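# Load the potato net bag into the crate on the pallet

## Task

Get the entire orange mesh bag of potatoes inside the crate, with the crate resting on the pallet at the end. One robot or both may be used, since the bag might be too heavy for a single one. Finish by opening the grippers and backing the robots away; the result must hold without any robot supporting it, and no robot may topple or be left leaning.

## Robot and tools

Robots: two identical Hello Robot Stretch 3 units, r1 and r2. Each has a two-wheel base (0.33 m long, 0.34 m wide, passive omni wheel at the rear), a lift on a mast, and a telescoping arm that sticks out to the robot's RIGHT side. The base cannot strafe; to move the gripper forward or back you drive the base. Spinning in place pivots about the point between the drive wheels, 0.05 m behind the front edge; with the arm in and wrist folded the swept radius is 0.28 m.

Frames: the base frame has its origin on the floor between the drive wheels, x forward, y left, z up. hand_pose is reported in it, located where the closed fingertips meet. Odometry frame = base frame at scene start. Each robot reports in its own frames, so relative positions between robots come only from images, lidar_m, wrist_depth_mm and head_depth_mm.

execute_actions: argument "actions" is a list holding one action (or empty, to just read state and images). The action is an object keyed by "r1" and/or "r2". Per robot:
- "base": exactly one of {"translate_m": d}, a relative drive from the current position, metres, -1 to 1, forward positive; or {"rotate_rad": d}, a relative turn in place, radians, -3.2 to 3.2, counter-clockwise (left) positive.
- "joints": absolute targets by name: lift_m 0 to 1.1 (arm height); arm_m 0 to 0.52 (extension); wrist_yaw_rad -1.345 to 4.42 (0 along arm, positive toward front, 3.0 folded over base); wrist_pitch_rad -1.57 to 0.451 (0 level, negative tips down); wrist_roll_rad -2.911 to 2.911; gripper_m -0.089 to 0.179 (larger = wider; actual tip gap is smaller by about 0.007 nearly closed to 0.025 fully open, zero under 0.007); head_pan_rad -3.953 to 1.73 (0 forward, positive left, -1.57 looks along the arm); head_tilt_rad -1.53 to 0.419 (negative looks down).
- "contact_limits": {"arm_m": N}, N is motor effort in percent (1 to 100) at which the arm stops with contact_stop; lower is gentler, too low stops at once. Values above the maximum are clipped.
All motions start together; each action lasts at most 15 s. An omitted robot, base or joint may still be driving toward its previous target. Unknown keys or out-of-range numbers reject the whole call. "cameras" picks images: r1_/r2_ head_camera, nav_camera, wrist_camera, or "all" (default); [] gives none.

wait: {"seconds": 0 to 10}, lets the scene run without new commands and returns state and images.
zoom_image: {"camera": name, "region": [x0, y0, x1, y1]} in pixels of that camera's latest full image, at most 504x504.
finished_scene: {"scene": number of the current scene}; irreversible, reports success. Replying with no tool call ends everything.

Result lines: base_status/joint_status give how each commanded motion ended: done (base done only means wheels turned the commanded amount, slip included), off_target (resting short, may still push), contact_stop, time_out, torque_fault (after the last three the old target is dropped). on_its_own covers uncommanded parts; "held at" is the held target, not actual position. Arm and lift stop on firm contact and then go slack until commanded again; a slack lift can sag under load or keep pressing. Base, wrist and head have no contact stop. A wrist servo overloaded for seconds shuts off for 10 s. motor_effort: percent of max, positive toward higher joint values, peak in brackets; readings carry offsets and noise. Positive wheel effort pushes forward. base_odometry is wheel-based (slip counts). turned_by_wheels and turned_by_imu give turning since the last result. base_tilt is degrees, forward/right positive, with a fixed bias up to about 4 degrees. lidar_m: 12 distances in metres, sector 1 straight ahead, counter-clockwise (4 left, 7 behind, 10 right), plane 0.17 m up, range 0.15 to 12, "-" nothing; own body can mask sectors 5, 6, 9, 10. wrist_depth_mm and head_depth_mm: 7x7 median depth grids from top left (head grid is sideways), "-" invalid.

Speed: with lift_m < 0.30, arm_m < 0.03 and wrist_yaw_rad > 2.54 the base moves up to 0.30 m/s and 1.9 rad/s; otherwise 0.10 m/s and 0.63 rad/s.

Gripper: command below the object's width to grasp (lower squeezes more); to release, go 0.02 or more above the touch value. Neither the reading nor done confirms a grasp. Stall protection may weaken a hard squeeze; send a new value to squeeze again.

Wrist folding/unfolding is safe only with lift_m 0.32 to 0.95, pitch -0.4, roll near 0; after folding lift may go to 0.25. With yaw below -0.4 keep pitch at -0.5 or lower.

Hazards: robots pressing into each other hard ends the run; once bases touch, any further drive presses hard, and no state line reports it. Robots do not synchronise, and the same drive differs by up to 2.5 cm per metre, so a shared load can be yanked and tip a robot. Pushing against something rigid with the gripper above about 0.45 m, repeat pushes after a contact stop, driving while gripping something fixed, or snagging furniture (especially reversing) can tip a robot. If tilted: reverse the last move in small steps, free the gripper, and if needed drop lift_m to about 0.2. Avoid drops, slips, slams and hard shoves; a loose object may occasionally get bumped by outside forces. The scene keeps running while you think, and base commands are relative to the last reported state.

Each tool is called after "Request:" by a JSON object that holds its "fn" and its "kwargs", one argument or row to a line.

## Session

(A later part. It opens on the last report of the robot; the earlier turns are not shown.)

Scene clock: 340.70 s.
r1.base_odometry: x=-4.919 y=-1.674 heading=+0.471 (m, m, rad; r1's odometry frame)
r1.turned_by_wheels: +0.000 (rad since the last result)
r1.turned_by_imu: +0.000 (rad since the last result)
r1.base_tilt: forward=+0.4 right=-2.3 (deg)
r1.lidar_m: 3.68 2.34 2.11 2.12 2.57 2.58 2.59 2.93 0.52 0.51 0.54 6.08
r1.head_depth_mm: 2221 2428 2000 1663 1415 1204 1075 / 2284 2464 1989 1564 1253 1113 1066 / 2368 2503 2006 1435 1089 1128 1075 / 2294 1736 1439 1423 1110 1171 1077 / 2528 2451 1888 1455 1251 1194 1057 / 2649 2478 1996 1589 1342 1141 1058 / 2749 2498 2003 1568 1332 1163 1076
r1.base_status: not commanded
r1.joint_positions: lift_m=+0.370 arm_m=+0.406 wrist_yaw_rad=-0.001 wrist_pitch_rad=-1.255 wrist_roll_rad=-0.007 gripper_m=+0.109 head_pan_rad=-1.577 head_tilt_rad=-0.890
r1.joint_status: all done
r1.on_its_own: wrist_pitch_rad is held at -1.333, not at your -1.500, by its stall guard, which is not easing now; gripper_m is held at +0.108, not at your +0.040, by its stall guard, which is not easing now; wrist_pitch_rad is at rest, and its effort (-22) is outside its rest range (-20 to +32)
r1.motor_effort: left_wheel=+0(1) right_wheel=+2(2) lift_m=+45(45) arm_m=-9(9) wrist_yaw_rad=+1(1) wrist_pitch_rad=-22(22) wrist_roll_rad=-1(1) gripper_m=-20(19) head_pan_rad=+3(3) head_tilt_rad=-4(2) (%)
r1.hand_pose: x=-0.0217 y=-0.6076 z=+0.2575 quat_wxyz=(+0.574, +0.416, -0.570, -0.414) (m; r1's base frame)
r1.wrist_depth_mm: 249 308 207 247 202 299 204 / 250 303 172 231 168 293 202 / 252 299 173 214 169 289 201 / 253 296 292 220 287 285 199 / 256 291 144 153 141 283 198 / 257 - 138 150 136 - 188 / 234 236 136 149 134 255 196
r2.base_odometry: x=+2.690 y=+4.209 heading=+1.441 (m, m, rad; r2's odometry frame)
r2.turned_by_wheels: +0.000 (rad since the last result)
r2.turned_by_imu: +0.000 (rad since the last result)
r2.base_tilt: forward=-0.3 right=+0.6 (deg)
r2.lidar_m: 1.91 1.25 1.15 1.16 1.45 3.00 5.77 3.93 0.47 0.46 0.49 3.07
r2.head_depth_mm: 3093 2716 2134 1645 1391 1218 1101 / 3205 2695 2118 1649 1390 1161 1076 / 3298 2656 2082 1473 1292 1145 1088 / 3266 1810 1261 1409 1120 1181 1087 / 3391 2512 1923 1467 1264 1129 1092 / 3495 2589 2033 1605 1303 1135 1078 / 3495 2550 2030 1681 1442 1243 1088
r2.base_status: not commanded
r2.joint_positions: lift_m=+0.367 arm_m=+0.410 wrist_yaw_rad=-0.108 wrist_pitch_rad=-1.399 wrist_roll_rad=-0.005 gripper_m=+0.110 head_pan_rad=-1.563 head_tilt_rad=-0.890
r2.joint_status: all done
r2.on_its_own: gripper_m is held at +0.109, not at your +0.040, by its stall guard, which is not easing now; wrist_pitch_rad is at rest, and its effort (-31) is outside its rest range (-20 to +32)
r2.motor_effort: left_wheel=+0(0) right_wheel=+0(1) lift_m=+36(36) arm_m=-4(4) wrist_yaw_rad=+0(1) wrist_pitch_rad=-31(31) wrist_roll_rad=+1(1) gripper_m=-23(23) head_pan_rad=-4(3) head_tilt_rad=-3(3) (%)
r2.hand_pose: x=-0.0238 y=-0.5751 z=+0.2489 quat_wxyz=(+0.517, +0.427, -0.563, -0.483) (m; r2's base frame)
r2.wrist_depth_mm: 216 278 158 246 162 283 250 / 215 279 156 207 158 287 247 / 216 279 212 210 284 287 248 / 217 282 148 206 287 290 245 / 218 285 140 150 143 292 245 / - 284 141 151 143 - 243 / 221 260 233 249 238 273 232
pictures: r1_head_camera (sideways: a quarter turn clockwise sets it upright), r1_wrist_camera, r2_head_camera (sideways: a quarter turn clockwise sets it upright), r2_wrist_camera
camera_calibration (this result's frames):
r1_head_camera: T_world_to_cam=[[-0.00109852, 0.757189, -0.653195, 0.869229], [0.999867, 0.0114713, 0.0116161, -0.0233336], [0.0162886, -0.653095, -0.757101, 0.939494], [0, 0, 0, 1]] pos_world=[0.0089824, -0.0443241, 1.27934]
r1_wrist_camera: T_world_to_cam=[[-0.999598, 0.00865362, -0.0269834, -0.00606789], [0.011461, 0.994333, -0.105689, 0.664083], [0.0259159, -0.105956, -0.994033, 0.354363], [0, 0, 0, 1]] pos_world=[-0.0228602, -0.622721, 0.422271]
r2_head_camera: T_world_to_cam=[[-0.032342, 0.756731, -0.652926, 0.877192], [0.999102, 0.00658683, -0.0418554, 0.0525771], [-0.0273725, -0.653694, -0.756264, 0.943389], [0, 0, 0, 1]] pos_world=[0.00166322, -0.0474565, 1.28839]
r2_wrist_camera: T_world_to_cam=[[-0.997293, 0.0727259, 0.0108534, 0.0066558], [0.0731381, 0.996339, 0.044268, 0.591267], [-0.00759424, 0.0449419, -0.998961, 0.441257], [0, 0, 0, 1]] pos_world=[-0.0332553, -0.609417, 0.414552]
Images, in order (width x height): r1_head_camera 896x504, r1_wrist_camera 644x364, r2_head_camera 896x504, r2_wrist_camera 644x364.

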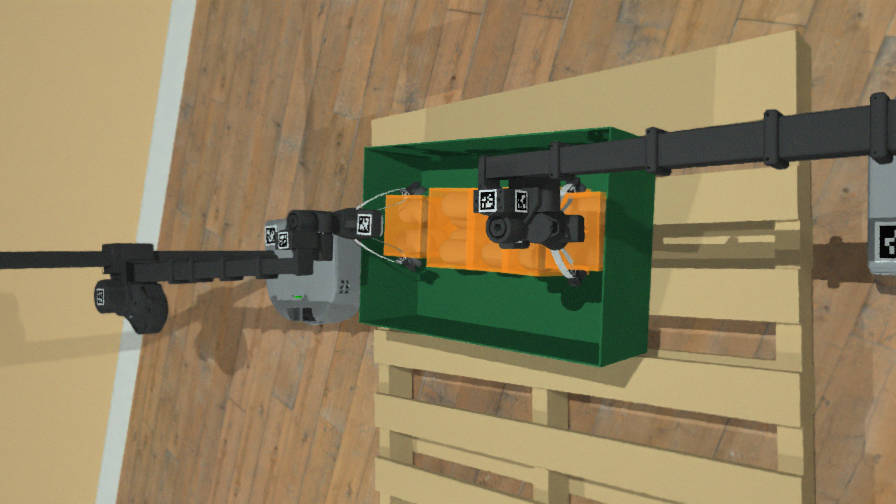

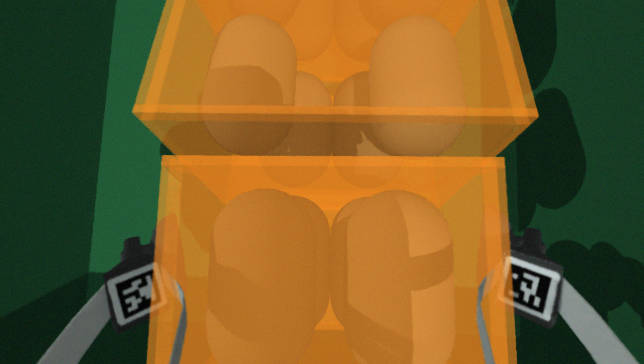

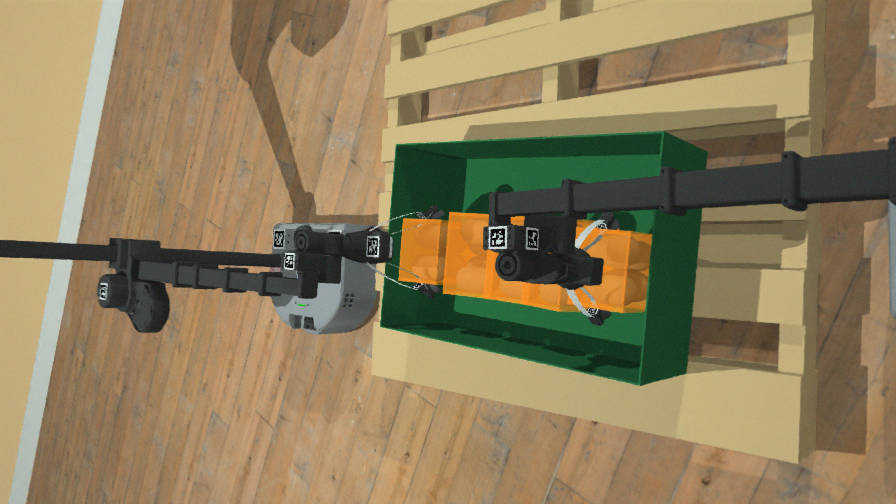

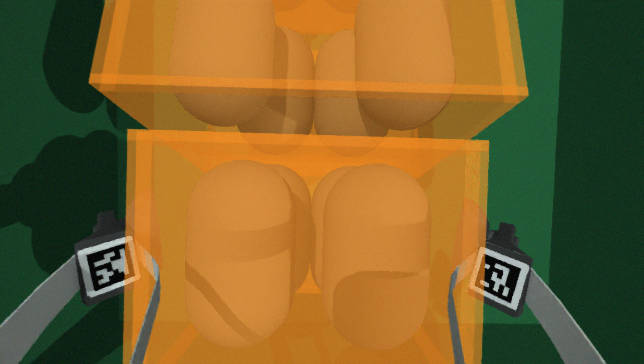

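Request:
{"fn": "execute_actions", "kwargs": {
  "actions": [
    {"r1":{"joints":{"lift_m":0.345}},"r2":{"joints":{"lift_m":0.352}}}
  ],
  "cameras": []
}}

Request:
{"fn": "execute_actions", "kwargs": {
  "actions": [
    {"r1":{"joints":{"gripper_m":0.179}},"r2":{"joints":{"gripper_m":0.179}}}
  ],
  "cameras": []
}}

Request:
{"fn": "execute_actions", "kwargs": {
  "actions": [
    {"r1":{"joints":{"lift_m":0.65}},"r2":{"joints":{"lift_m":0.65}}}
  ],
  "cameras": ["r1_head_camera","r2_head_camera"]
}}

Scene clock: 348.23 s.
r1.base_odometry: x=-4.919 y=-1.674 heading=+0.471 (m, m, rad; r1's odometry frame)
r1.turned_by_wheels: +0.000 (rad since the last result)
r1.turned_by_imu: -0.001 (rad since the last result)
r1.base_tilt: forward=+0.4 right=-2.3 (deg)
r1.lidar_m: 3.71 2.35 2.11 2.11 2.57 2.58 2.59 2.93 0.52 0.51 0.54 6.10
r1.head_depth_mm: 2222 2445 1983 1651 1409 1211 1080 / 2276 2455 1991 1570 1258 1113 1061 / 2365 2508 2009 1439 1106 1117 1074 / 2332 1728 1428 1409 1158 1172 1072 / 2501 2429 1891 1451 1247 1199 1069 / 2627 2492 1993 1573 1341 1136 1057 / 2755 2505 2006 1552 1339 1155 1077
r1.base_status: not commanded
r1.joint_positions: lift_m=+0.345 arm_m=+0.406 wrist_yaw_rad=-0.001 wrist_pitch_rad=-1.285 wrist_roll_rad=-0.006 gripper_m=+0.109 head_pan_rad=-1.577 head_tilt_rad=-0.890
r1.joint_status: all done
r1.on_its_own: wrist_pitch_rad is held at -1.333, not at your -1.500, by its stall guard, which is not easing now; gripper_m is held at +0.108, not at your +0.040, by its stall guard, which is not easing now
r1.motor_effort: left_wheel=-1(1) right_wheel=+2(2) lift_m=+37(44) arm_m=-7(9) wrist_yaw_rad=+2(2) wrist_pitch_rad=-14(22) wrist_roll_rad=-2(1) gripper_m=-20(19) head_pan_rad=+3(2) head_tilt_rad=-3(3) (%)
r1.hand_pose: x=-0.0217 y=-0.5996 z=+0.2312 quat_wxyz=(+0.568, +0.425, -0.564, -0.423) (m; r1's base frame)
r1.wrist_depth_mm: 249 277 158 234 156 267 203 / 250 274 153 206 150 267 201 / 252 270 168 203 161 261 200 / 253 268 264 214 262 260 199 / 255 265 140 152 138 258 197 / 257 - 139 152 137 - 188 / 233 213 142 200 138 241 195
r2.base_odometry: x=+2.690 y=+4.209 heading=+1.441 (m, m, rad; r2's odometry frame)
r2.turned_by_wheels: +0.000 (rad since the last result)
r2.turned_by_imu: +0.000 (rad since the last result)
r2.base_tilt: forward=-0.2 right=+0.6 (deg)
r2.lidar_m: 1.91 1.25 1.15 1.16 1.45 3.00 5.73 3.94 0.47 0.46 0.49 3.08
r2.head_depth_mm: 3138 2734 2131 1643 1391 1220 1097 / 3192 2686 2106 1655 1388 1162 1079 / 3295 2637 2087 1480 1291 1141 1090 / 3294 1809 1789 1407 1124 1183 1087 / 3396 2442 1916 1471 1275 1124 1092 / 3511 2589 2039 1606 1305 1125 1076 / 3447 2563 2018 1684 1437 1245 1087
r2.base_status: not commanded
r2.joint_positions: lift_m=+0.352 arm_m=+0.410 wrist_yaw_rad=-0.108 wrist_pitch_rad=-1.419 wrist_roll_rad=-0.005 gripper_m=+0.110 head_pan_rad=-1.563 head_tilt_rad=-0.890
r2.joint_status: all done
r2.on_its_own: gripper_m is held at +0.109, not at your +0.040, by its stall guard, which is not easing now; wrist_pitch_rad is at rest, and its effort (-25) is outside its rest range (-20 to +32)
r2.motor_effort: left_wheel=+1(1) right_wheel=+0(1) lift_m=+32(38) arm_m=-4(3) wrist_yaw_rad=+0(1) wrist_pitch_rad=-25(31) wrist_roll_rad=+1(1) gripper_m=-22(22) head_pan_rad=-4(4) head_tilt_rad=-3(4) (%)
r2.hand_pose: x=-0.0232 y=-0.5700 z=+0.2337 quat_wxyz=(+0.512, +0.432, -0.559, -0.488) (m; r2's base frame)
r2.wrist_depth_mm: 215 258 146 203 147 265 248 / 215 259 150 198 150 268 248 / 215 267 265 210 267 271 245 / 217 269 144 198 153 273 247 / 217 273 139 150 140 278 247 / - 273 141 152 143 - 245 / 220 247 224 238 229 257 231
pictures: none
No camera images: the call's "cameras" was empty. Leave "cameras" out to get every camera's image.

Scene clock: 350.47 s.
r1.base_odometry: x=-4.919 y=-1.674 heading=+0.471 (m, m, rad; r1's odometry frame)
r1.turned_by_wheels: +0.000 (rad since the last result)
r1.turned_by_imu: +0.000 (rad since the last result)
r1.base_tilt: forward=+0.4 right=-2.4 (deg)
r1.lidar_m: 3.69 2.35 2.11 2.12 2.56 2.58 2.60 2.93 0.52 0.51 0.54 6.08
r1.head_depth_mm: 2216 2385 2002 1649 1405 1216 1076 / 2306 2430 1983 1584 1253 1114 1059 / 2361 2505 1978 1422 1098 1110 1074 / 2351 1744 1435 1405 1151 1174 1078 / 2539 2448 1905 1464 1251 1188 1062 / 2626 2554 1989 1575 1356 1137 1061 / 2731 2543 2009 1567 1330 1163 1078
r1.base_status: not commanded
r1.joint_positions: lift_m=+0.345 arm_m=+0.405 wrist_yaw_rad=+0.000 wrist_pitch_rad=-1.331 wrist_roll_rad=-0.006 gripper_m=+0.179 head_pan_rad=-1.577 head_tilt_rad=-0.890
r1.joint_status: all done
r1.on_its_own: wrist_pitch_rad is held at -1.333, not at your -1.500, by its stall guard, which is not easing now
r1.motor_effort: left_wheel=+1(5) right_wheel=+0(8) lift_m=+37(37) arm_m=-2(6) wrist_yaw_rad=+0(2) wrist_pitch_rad=+0(13) wrist_roll_rad=-1(1) gripper_m=+1(86) head_pan_rad=+3(3) head_tilt_rad=-3(3) (%)
r1.hand_pose: x=-0.0216 y=-0.5876 z=+0.2292 quat_wxyz=(+0.558, +0.438, -0.554, -0.436) (m; r1's base frame)
r1.wrist_depth_mm: 249 268 157 212 154 259 203 / 251 266 158 204 156 258 202 / 252 266 263 218 212 258 200 / 255 265 263 168 153 258 198 / 255 264 154 158 147 257 189 / 244 263 153 160 147 255 179 / - 185 194 200 190 208 195
r2.base_odometry: x=+2.690 y=+4.209 heading=+1.441 (m, m, rad; r2's odometry frame)
r2.turned_by_wheels: +0.000 (rad since the last result)
r2.turned_by_imu: +0.000 (rad since the last result)
r2.base_tilt: forward=-0.2 right=+0.6 (deg)
r2.lidar_m: 1.91 1.25 1.15 1.16 1.45 3.01 5.76 3.93 0.47 0.46 0.49 3.06
r2.head_depth_mm: 3138 2722 2133 1636 1393 1215 1099 / 3214 2680 2103 1650 1381 1163 1087 / 3287 2663 2103 1476 1291 1140 1090 / 3260 1816 1330 1408 1152 1177 1089 / 3426 2439 1919 1474 1278 1131 1096 / 3524 2572 2043 1604 1306 1128 1079 / 3496 2549 2023 1674 1437 1249 1088
r2.base_status: not commanded
r2.joint_positions: lift_m=+0.352 arm_m=+0.410 wrist_yaw_rad=-0.108 wrist_pitch_rad=-1.495 wrist_roll_rad=-0.004 gripper_m=+0.179 head_pan_rad=-1.563 head_tilt_rad=-0.890
r2.joint_status: all done
r2.motor_effort: left_wheel=+0(2) right_wheel=+0(2) lift_m=+32(32) arm_m=-3(4) wrist_yaw_rad=+0(1) wrist_pitch_rad=-1(25) wrist_roll_rad=+1(1) gripper_m=+0(99) head_pan_rad=-4(4) head_tilt_rad=-3(3) (%)
r2.hand_pose: x=-0.0211 y=-0.5505 z=+0.2333 quat_wxyz=(+0.493, +0.453, -0.542, -0.508) (m; r2's base frame)
r2.wrist_depth_mm: 214 251 150 198 152 256 250 / 214 254 174 208 165 260 251 / 215 263 161 221 264 269 248 / 215 265 156 163 162 272 247 / 204 275 160 168 277 282 249 / - 271 260 265 281 271 235 / 198 207 208 210 213 214 216
pictures: none
No camera images: the call's "cameras" was empty. Leave "cameras" out to get every camera's image.

Scene clock: 354.07 s.
r1.base_odometry: x=-4.919 y=-1.674 heading=+0.471 (m, m, rad; r1's odometry frame)
r1.turned_by_wheels: +0.000 (rad since the last result)
r1.turned_by_imu: -0.001 (rad since the last result)
r1.base_tilt: forward=+0.4 right=-2.4 (deg)
r1.lidar_m: 3.70 2.34 2.11 2.12 2.57 2.57 2.59 2.93 0.52 0.51 0.54 6.10
r1.head_depth_mm: 2200 2431 2006 1654 1410 1230 - / 2286 2458 2058 1653 - 1191 1072 / 2356 2399 2131 1393 1242 1149 1076 / 1430 1024 1781 1422 1208 1173 1077 / 2544 2545 1883 1455 1251 1196 1059 / 2654 2539 2019 1575 1346 1131 1069 / 2756 2540 1993 1568 1331 1163 1074
r1.base_status: not commanded
r1.joint_positions: lift_m=+0.649 arm_m=+0.405 wrist_yaw_rad=+0.000 wrist_pitch_rad=-1.332 wrist_roll_rad=-0.006 gripper_m=+0.179 head_pan_rad=-1.577 head_tilt_rad=-0.890
r1.joint_status: all done
r1.on_its_own: wrist_pitch_rad is held at -1.333, not at your -1.500, by its stall guard, which is not easing now
r1.motor_effort: left_wheel=+0(0) right_wheel=+1(1) lift_m=+58(60) arm_m=-3(3) wrist_yaw_rad=+0(0) wrist_pitch_rad=+0(1) wrist_roll_rad=-1(1) gripper_m=+0(0) head_pan_rad=+2(3) head_tilt_rad=-3(2) (%)
r1.hand_pose: x=-0.0216 y=-0.5874 z=+0.5335 quat_wxyz=(+0.558, +0.438, -0.554, -0.436) (m; r1's base frame)
r1.wrist_depth_mm: 643 577 565 507 564 676 676 / 637 578 568 500 562 557 680 / 588 573 566 469 561 551 672 / 641 576 559 465 558 554 661 / 691 456 553 459 544 549 661 / 695 562 560 564 556 547 660 / 575 564 569 565 550 551 665
r2.base_odometry: x=+2.690 y=+4.209 heading=+1.441 (m, m, rad; r2's odometry frame)
r2.turned_by_wheels: +0.000 (rad since the last result)
r2.turned_by_imu: +0.000 (rad since the last result)
r2.base_tilt: forward=-0.3 right=+0.6 (deg)
r2.lidar_m: 1.92 1.25 1.15 1.16 1.45 3.00 5.75 3.96 0.47 0.46 0.49 3.06
r2.head_depth_mm: 3107 2713 2135 1648 1383 1217 1096 / 3185 2695 2104 1656 1418 - - / 3276 2652 2173 1506 1294 1120 1085 / 1466 1021 1873 - 1239 1181 1089 / 3249 2587 1919 1493 1268 1135 1094 / 3531 2586 2051 1610 1305 1134 1077 / 3456 2561 2017 1679 1429 1243 1092
r2.base_status: not commanded
r2.joint_positions: lift_m=+0.650 arm_m=+0.410 wrist_yaw_rad=-0.108 wrist_pitch_rad=-1.496 wrist_roll_rad=-0.004 gripper_m=+0.179 head_pan_rad=-1.563 head_tilt_rad=-0.890
r2.joint_status: all done
r2.motor_effort: left_wheel=+1(1) right_wheel=+0(0) lift_m=+39(38) arm_m=-3(3) wrist_yaw_rad=+0(0) wrist_pitch_rad=-2(1) wrist_roll_rad=+1(1) gripper_m=+0(0) head_pan_rad=-3(3) head_tilt_rad=-4(3) (%)
r2.hand_pose: x=-0.0211 y=-0.5503 z=+0.5310 quat_wxyz=(+0.493, +0.453, -0.542, -0.508) (m; r2's base frame)
r2.wrist_depth_mm: 636 528 523 452 535 468 544 / 664 535 535 445 550 469 562 / 681 650 560 460 559 465 570 / 704 680 553 525 575 576 583 / 701 718 470 486 498 464 591 / - 714 622 621 624 749 605 / 739 724 749 745 746 755 752
pictures: r1_head_camera (sideways: a quarter turn clockwise sets it upright), r2_head_camera (sideways: a quarter turn clockwise sets it upright)
camera_calibration (this result's frames):
r1_head_camera: T_world_to_cam=[[-0.00109881, 0.757232, -0.653145, 0.869164], [0.999867, 0.0114712, 0.0116172, -0.0233351], [0.0162893, -0.653045, -0.757144, 0.93955], [0, 0, 0, 1]] pos_world=[0.00898244, -0.0443226, 1.27934]
r2_head_camera: T_world_to_cam=[[-0.0322888, 0.756999, -0.652618, 0.876789], [0.999102, 0.006531, -0.0418558, 0.0525776], [-0.0274226, -0.653383, -0.75653, 0.943736], [0, 0, 0, 1]] pos_world=[0.00165971, -0.0474507, 1.28837]
Images, in order (width x height): r1_head_camera 896x504, r2_head_camera 896x504.

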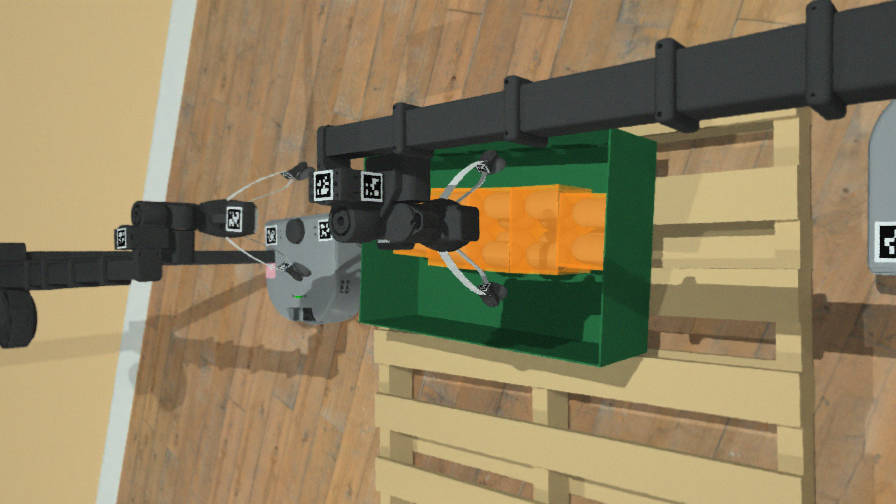

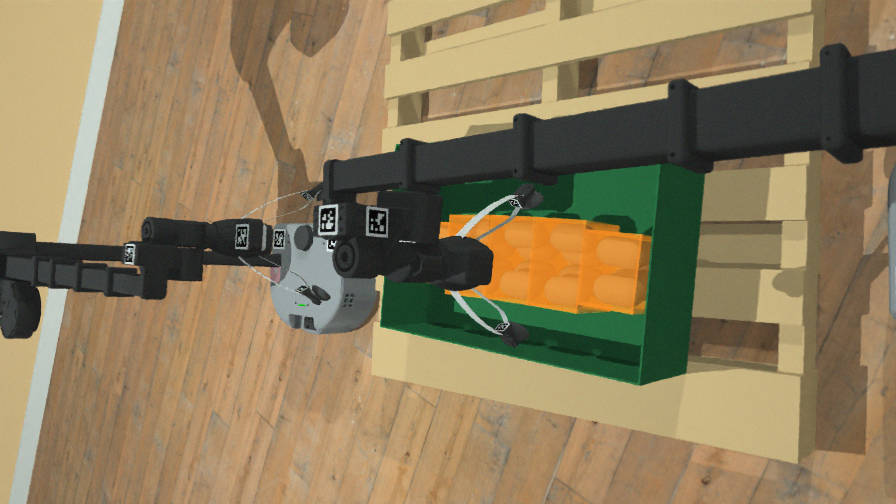

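Bag is in. Retract and finish.

Request:
{"fn": "execute_actions", "kwargs": {
  "actions": [
    {"r1":{"joints":{"arm_m":0}},"r2":{"joints":{"arm_m":0}}}
  ],
  "cameras": ["r1_head_camera","r2_head_camera"]
}}

Request:
{"fn": "finished_scene", "kwargs": {
  "scene": 1
}}

Scene clock: 361.90 s.
r1.base_odometry: x=-4.919 y=-1.674 heading=+0.471 (m, m, rad; r1's odometry frame)
r1.turned_by_wheels: +0.000 (rad since the last result)
r1.turned_by_imu: -0.001 (rad since the last result)
r1.base_tilt: forward=+0.5 right=-2.4 (deg)
r1.lidar_m: 3.69 2.34 2.11 2.12 2.57 2.58 2.59 2.94 0.52 0.51 0.53 6.08
r1.head_depth_mm: 2220 2401 1993 1651 1403 1232 - / 2272 2464 1983 1567 1243 1146 - / 2361 2512 2020 1420 1247 1162 - / 1281 2325 1777 1424 1215 1168 1061 / 2541 2503 1892 1464 1243 1191 1061 / 2664 2523 1992 1586 1343 1135 1075 / 2762 2552 2014 1571 1342 1165 1076
r1.base_status: not commanded
r1.joint_positions: lift_m=+0.649 arm_m=+0.001 wrist_yaw_rad=+0.000 wrist_pitch_rad=-1.333 wrist_roll_rad=-0.007 gripper_m=+0.179 head_pan_rad=-1.577 head_tilt_rad=-0.890
r1.joint_status: all done
r1.on_its_own: wrist_pitch_rad is held at -1.333, not at your -1.500, by its stall guard, which is not easing now
r1.motor_effort: left_wheel=+0(1) right_wheel=+1(0) lift_m=+58(58) arm_m=-3(2) wrist_yaw_rad=+0(0) wrist_pitch_rad=+0(0) wrist_roll_rad=-1(1) gripper_m=+0(0) head_pan_rad=+3(3) head_tilt_rad=-2(3) (%)
r1.hand_pose: x=-0.0216 y=-0.1825 z=+0.5335 quat_wxyz=(+0.558, +0.439, -0.553, -0.436) (m; r1's base frame)
r1.wrist_depth_mm: 646 583 567 564 560 557 669 / 642 583 670 671 660 564 668 / 582 579 589 583 576 585 674 / 695 701 689 684 683 675 665 / 694 698 682 - - 667 664 / 698 695 687 - - 676 666 / 685 687 681 - - 673 665
r2.base_odometry: x=+2.690 y=+4.209 heading=+1.441 (m, m, rad; r2's odometry frame)
r2.turned_by_wheels: +0.000 (rad since the last result)
r2.turned_by_imu: +0.000 (rad since the last result)
r2.base_tilt: forward=-0.3 right=+0.6 (deg)
r2.lidar_m: 1.91 1.25 1.15 1.16 1.45 3.00 5.71 3.94 0.47 0.46 0.49 3.07
r2.head_depth_mm: 3121 2715 2120 1645 1395 1216 1097 / 3220 2691 2100 1648 1384 1177 - / 3276 2666 2113 1476 1297 1131 - / 1285 2438 1879 1420 1235 1121 - / 3264 2597 1919 1478 1271 1130 1080 / 3493 2572 2045 1612 1302 1131 1075 / 3511 2550 2021 1682 1427 1249 1089
r2.base_status: not commanded
r2.joint_positions: lift_m=+0.650 arm_m=+0.002 wrist_yaw_rad=-0.109 wrist_pitch_rad=-1.497 wrist_roll_rad=-0.004 gripper_m=+0.179 head_pan_rad=-1.563 head_tilt_rad=-0.890
r2.joint_status: all done
joint sent to its limit — the command would take r2.arm_m past its lower limit, so that joint was sent only as far as its limit.
r2.motor_effort: left_wheel=+1(1) right_wheel=+0(0) lift_m=+39(39) arm_m=-3(2) wrist_yaw_rad=+0(1) wrist_pitch_rad=-1(1) wrist_roll_rad=+1(1) gripper_m=+0(0) head_pan_rad=-3(2) head_tilt_rad=-3(3) (%)
r2.hand_pose: x=-0.0211 y=-0.1423 z=+0.5310 quat_wxyz=(+0.492, +0.453, -0.542, -0.508) (m; r2's base frame)
r2.wrist_depth_mm: 636 538 543 635 558 540 547 / 656 654 597 581 575 613 664 / 682 670 665 682 679 675 691 / 683 686 699 - - 720 703 / 700 723 708 - - 722 728 / - 739 736 - - 736 752 / 722 740 747 748 762 767 756
pictures: r1_head_camera (sideways: a quarter turn clockwise sets it upright), r2_head_camera (sideways: a quarter turn clockwise sets it upright)
camera_calibration (this result's frames):
r1_head_camera: T_world_to_cam=[[-0.00110539, 0.757232, -0.653145, 0.869164], [0.999867, 0.0114799, 0.0116172, -0.0233351], [0.016295, -0.653045, -0.757144, 0.93955], [0, 0, 0, 1]] pos_world=[0.00898283, -0.0443226, 1.27934]
r2_head_camera: T_world_to_cam=[[-0.032289, 0.756999, -0.652618, 0.876789], [0.999102, 0.00653124, -0.0418558, 0.0525776], [-0.0274224, -0.653383, -0.75653, 0.943736], [0, 0, 0, 1]] pos_world=[0.00165973, -0.0474507, 1.28837]
Images, in order (width x height): r1_head_camera 896x504, r2_head_camera 896x504.

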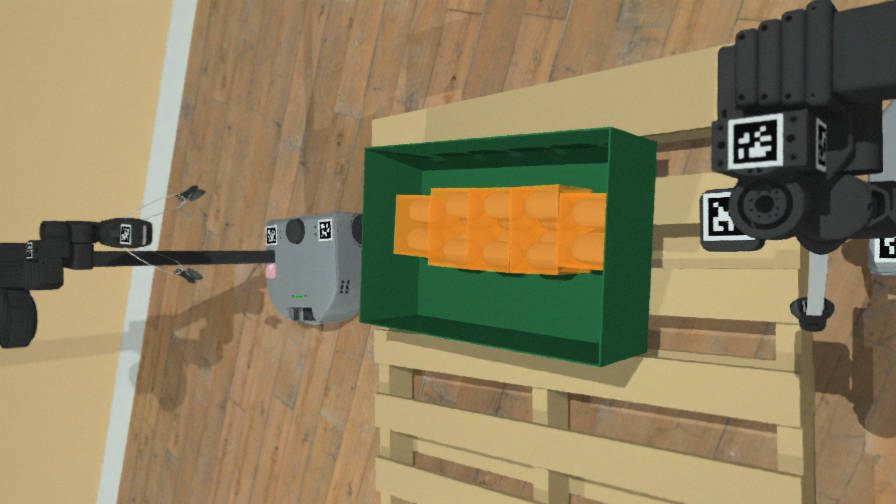

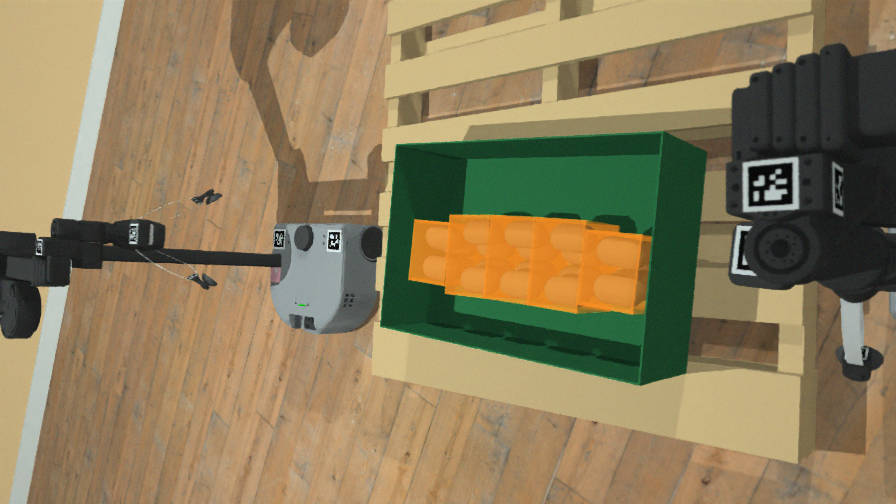

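The scene is finished: the task was done.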